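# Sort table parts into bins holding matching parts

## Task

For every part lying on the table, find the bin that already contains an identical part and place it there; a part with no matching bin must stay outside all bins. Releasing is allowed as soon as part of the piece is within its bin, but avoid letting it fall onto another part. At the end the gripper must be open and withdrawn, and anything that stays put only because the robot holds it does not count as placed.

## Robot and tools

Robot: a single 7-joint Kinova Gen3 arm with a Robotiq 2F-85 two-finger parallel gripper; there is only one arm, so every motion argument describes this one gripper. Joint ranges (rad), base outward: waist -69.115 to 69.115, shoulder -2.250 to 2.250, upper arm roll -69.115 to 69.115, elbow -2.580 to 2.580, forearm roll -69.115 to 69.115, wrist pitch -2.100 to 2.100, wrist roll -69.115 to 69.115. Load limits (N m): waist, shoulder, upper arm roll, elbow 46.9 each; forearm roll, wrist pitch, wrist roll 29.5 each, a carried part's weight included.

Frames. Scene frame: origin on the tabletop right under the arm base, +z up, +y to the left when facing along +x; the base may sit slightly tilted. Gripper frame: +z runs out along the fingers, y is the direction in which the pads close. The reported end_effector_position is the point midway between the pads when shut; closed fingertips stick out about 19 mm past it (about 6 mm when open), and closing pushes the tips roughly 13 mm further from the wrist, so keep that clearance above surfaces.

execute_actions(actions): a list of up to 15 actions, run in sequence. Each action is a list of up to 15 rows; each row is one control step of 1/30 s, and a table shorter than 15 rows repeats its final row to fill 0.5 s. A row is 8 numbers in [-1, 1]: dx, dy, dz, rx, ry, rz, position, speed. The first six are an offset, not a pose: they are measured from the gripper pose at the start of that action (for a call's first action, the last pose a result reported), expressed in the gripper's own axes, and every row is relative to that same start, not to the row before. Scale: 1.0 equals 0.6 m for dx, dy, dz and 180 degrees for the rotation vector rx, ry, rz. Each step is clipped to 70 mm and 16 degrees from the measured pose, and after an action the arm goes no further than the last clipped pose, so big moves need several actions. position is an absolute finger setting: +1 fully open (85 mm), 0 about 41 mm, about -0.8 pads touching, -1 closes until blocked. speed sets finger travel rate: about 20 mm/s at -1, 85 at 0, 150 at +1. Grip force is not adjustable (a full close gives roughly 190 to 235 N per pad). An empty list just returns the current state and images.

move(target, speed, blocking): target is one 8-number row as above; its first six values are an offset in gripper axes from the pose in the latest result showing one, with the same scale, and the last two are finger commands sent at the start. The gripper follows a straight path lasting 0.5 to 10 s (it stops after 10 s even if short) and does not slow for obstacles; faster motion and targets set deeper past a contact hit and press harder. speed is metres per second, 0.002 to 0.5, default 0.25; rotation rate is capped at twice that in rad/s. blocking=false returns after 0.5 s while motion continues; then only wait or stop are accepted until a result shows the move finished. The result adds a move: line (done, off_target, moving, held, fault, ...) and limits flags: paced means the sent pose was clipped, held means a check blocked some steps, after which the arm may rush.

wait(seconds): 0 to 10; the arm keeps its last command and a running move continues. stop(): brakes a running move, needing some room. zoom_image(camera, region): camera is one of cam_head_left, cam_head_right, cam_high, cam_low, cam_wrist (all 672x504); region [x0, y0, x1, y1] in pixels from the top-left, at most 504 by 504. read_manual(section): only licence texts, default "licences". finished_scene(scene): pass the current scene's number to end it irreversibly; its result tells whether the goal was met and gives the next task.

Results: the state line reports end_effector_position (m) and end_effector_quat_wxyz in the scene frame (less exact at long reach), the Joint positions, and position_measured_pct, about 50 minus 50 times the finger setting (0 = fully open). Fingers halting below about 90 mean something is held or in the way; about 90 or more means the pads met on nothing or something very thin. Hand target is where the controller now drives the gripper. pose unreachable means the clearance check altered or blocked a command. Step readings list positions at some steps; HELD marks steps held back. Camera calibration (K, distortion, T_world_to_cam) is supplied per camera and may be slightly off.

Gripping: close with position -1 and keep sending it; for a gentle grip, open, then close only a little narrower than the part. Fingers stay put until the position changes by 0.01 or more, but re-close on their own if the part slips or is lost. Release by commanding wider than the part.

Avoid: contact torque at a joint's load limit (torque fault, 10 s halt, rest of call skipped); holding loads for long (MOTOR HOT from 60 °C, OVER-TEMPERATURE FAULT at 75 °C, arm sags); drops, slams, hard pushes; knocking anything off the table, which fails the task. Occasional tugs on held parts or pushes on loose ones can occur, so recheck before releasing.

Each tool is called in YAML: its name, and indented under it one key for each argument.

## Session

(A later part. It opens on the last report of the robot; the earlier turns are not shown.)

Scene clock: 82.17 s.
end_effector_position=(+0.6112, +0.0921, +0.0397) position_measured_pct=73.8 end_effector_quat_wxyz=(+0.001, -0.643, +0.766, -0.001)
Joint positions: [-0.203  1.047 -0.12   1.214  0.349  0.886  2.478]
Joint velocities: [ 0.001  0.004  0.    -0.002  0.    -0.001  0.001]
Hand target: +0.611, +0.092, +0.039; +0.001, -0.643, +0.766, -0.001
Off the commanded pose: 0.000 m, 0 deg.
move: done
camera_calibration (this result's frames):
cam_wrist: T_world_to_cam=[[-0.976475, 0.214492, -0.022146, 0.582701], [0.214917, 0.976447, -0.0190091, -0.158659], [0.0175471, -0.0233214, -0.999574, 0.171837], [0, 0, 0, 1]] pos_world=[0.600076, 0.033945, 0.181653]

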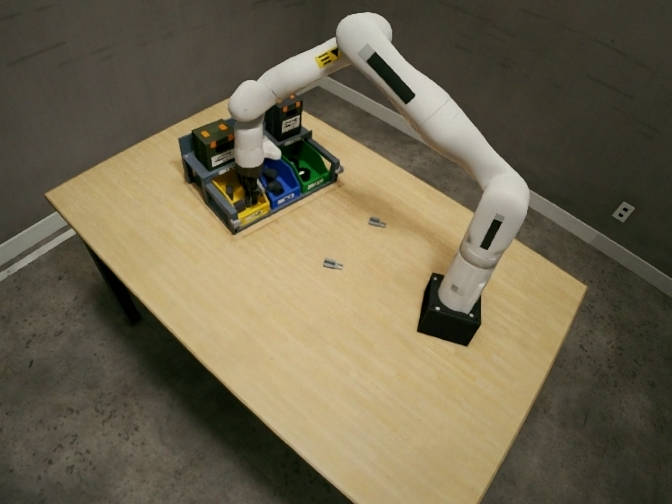

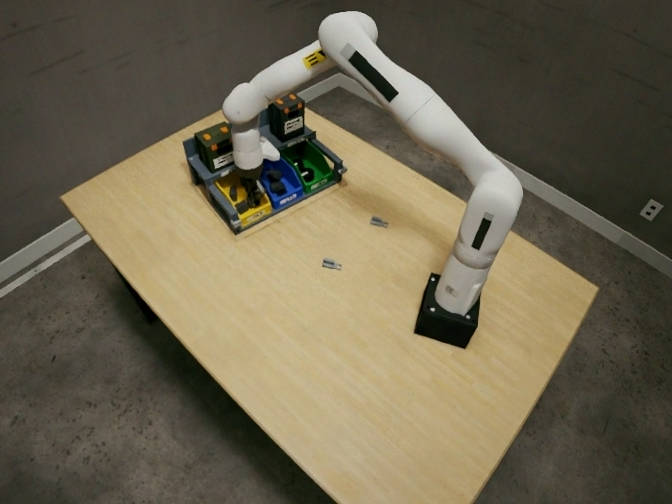

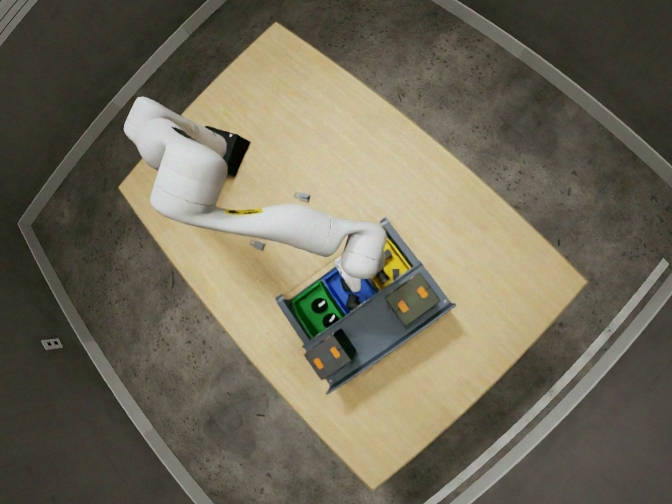

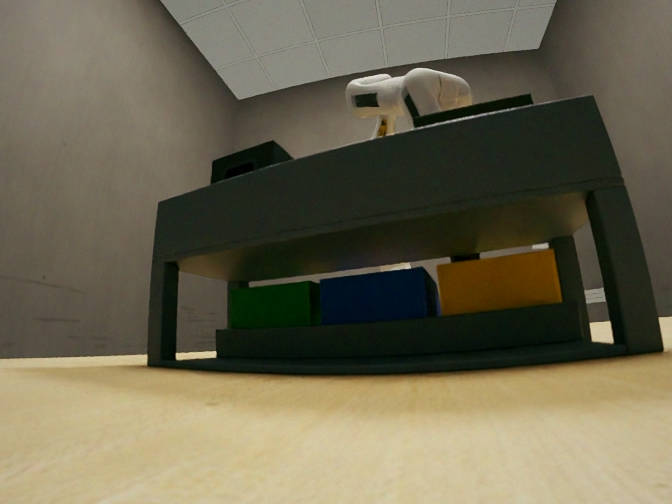

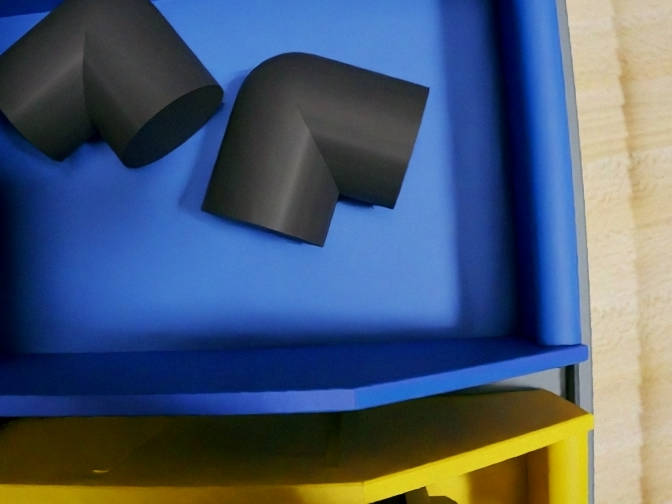

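execute_actions:
  actions:
    - [[0,0,0,0,0,0,-0.28,0],[0,0,0,0,0,0,-0.28,0],[0,0,0,0,0,0,-0.28,0],[0,0,0,0,0,0,-0.28,0],[0,0,0,0,0,0,-0.28,0],[0,0,0,0,0,0,-0.28,0],[0,0,0,0,0,0,-0.28,0],[0,0,-0.003,0,0,0,-0.28,0],[0,0,-0.008,0,0,0,-0.28,0],[0,0,-0.015,0,0,0,-0.28,0],[0,0,-0.024,0,0,0,-0.28,0],[0,0,-0.034,0,0,0,-0.28,0],[0,0,-0.044,0,0,0,-0.28,0],[0,0,-0.054,0,0,0,-0.28,0],[0,0,-0.064,0,0,0,-0.28,0]]

move:
  target: [0,0.25,-0.3,0,0,0,-0.28,0]
  speed: 0.3

zoom_image:
  camera: "cam_high"
  region: [270, 210, 470, 360]

Scene clock: 84.50 s.
end_effector_position=(+0.6113, +0.0920, +0.0602) position_measured_pct=63.9 end_effector_quat_wxyz=(+0.002, -0.643, +0.766, -0.001)
Joint positions: [-0.207  1.013 -0.124  1.214  0.342  0.919  2.482]
Joint velocities: [-0.026 -0.233 -0.035 -0.017 -0.051  0.248  0.029]
Hand target: +0.611, +0.092, +0.077; +0.002, -0.643, +0.766, -0.001
Off the commanded pose: 0.018 m, 0 deg.
Step readings (end_effector_position):
0: (+0.6112, +0.0921, +0.0395)
1: (+0.6112, +0.0921, +0.0395)
2: (+0.6112, +0.0921, +0.0395)
4: (+0.6113, +0.0921, +0.0397)
8: (+0.6113, +0.0921, +0.0400)
15: end_effector_position above
camera_calibration (this result's frames):
cam_wrist: T_world_to_cam=[[-0.97646, 0.21448, -0.0229071, 0.583319], [0.214919, 0.976451, -0.0187791, -0.158252], [0.01834, -0.0232602, -0.999561, 0.191912], [0, 0, 0, 1]] pos_world=[0.600079, 0.0338784, 0.202218]

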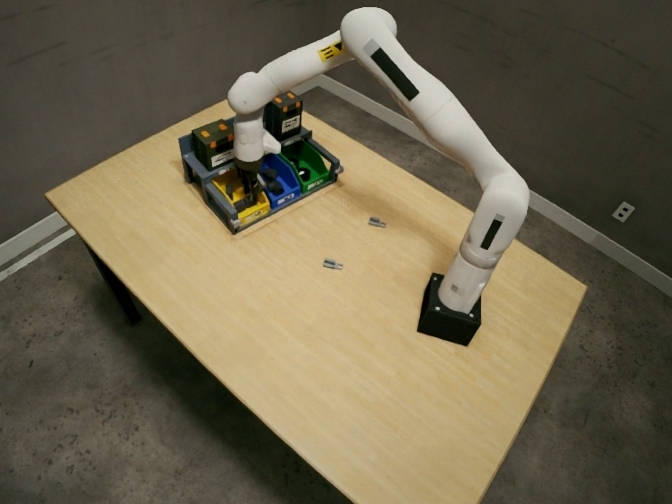

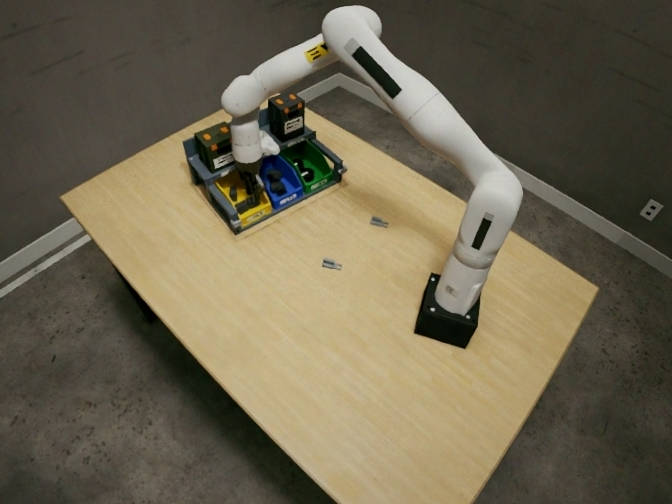

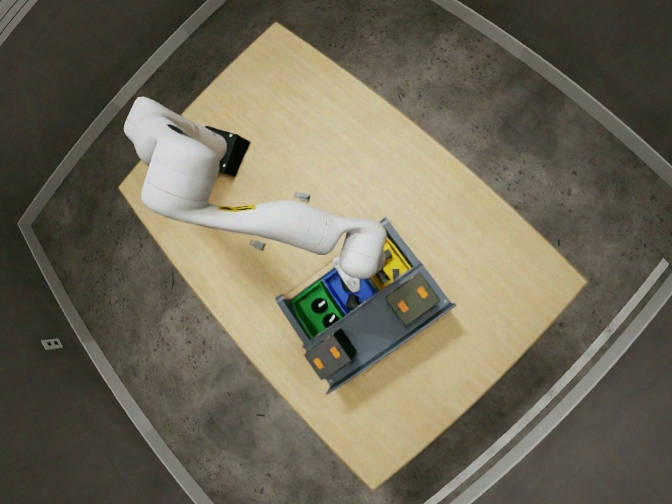

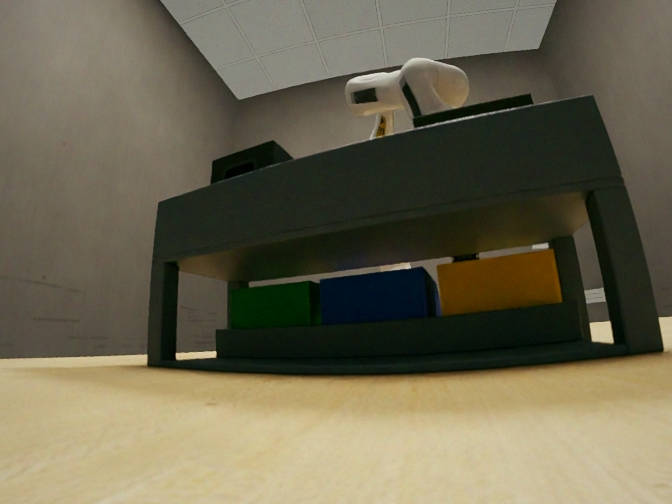

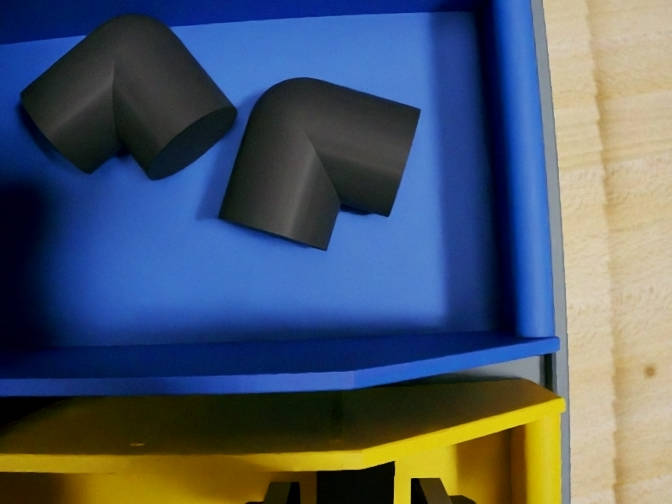

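Scene clock: 85.93 s.
end_effector_position=(+0.4624, +0.1181, +0.2393) position_measured_pct=63.9 end_effector_quat_wxyz=(+0.001, -0.643, +0.766, -0.001)
Joint positions: [-0.346  0.519 -0.18   1.633  0.3    1.03   2.3  ]
Joint velocities: [ 0.    -0.005 -0.    -0.    -0.001  0.001 -0.002]
Hand target: +0.462, +0.118, +0.240; +0.001, -0.643, +0.766, -0.001
Off the commanded pose: 0.001 m, 0 deg.
move: done
camera_calibration (this result's frames):
cam_wrist: T_world_to_cam=[[-0.976649, 0.213641, -0.0226638, 0.436561], [0.214094, 0.976611, -0.0198531, -0.147751], [0.0178923, -0.0242417, -0.999546, 0.374552], [0, 0, 0, 1]] pos_world=[0.451298, 0.060108, 0.381343]

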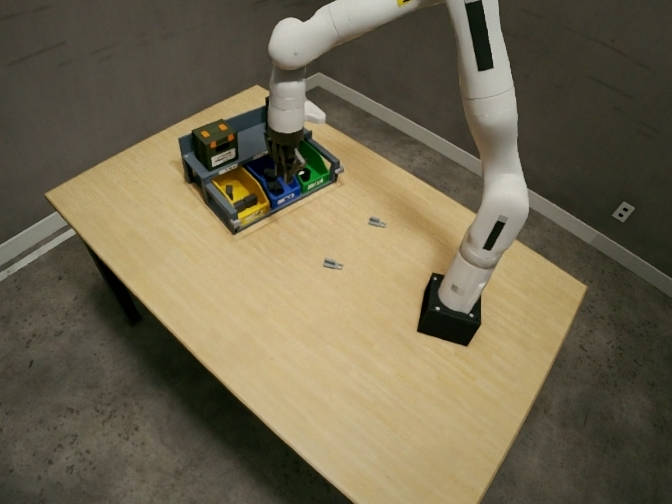

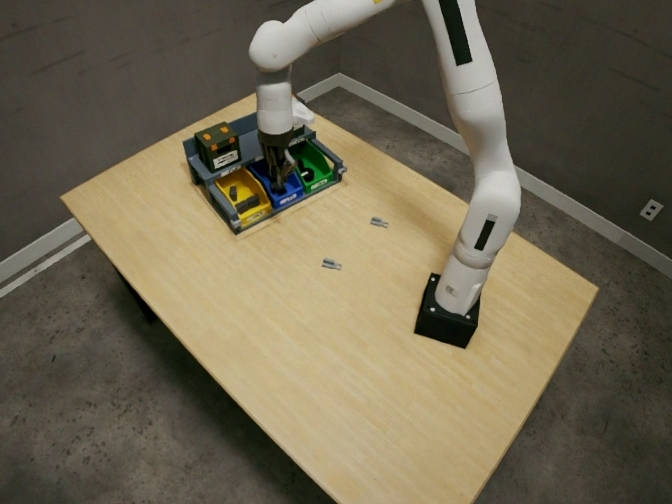

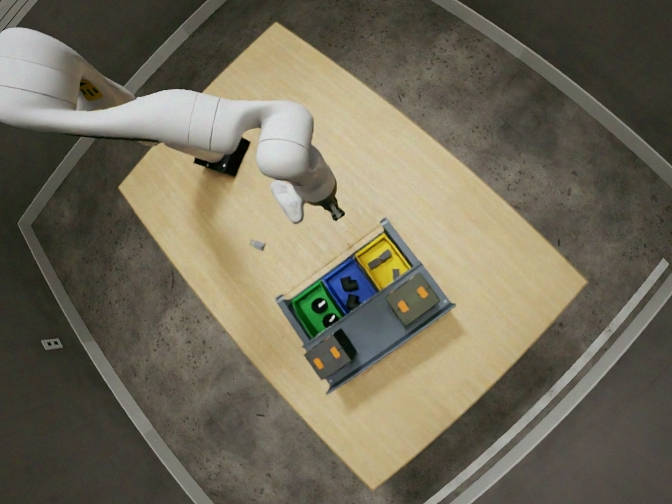

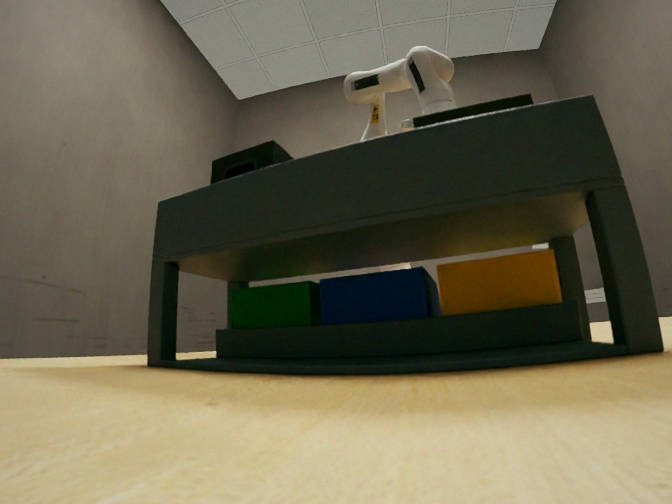

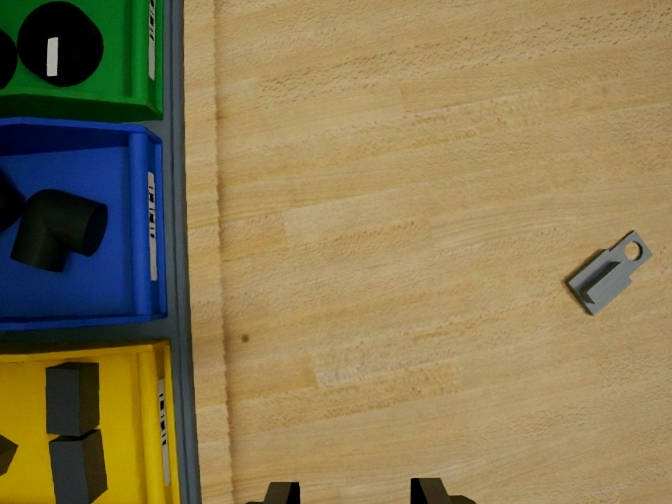

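Region (270, 210, 470, 360) of cam_high's 672x504 image, scaled by 2.520, with more detail than that image has; it fills the top 378 rows of this view, and the rest is white.

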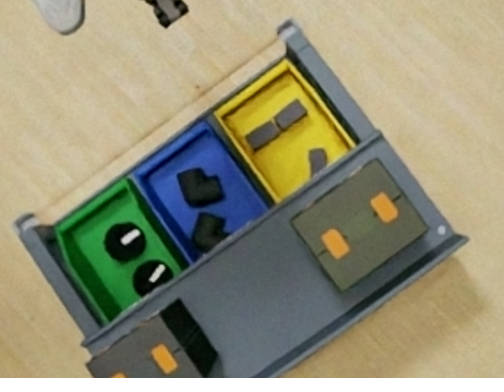

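finished_scene:
  scene: 1

The scene is finished: the task was done.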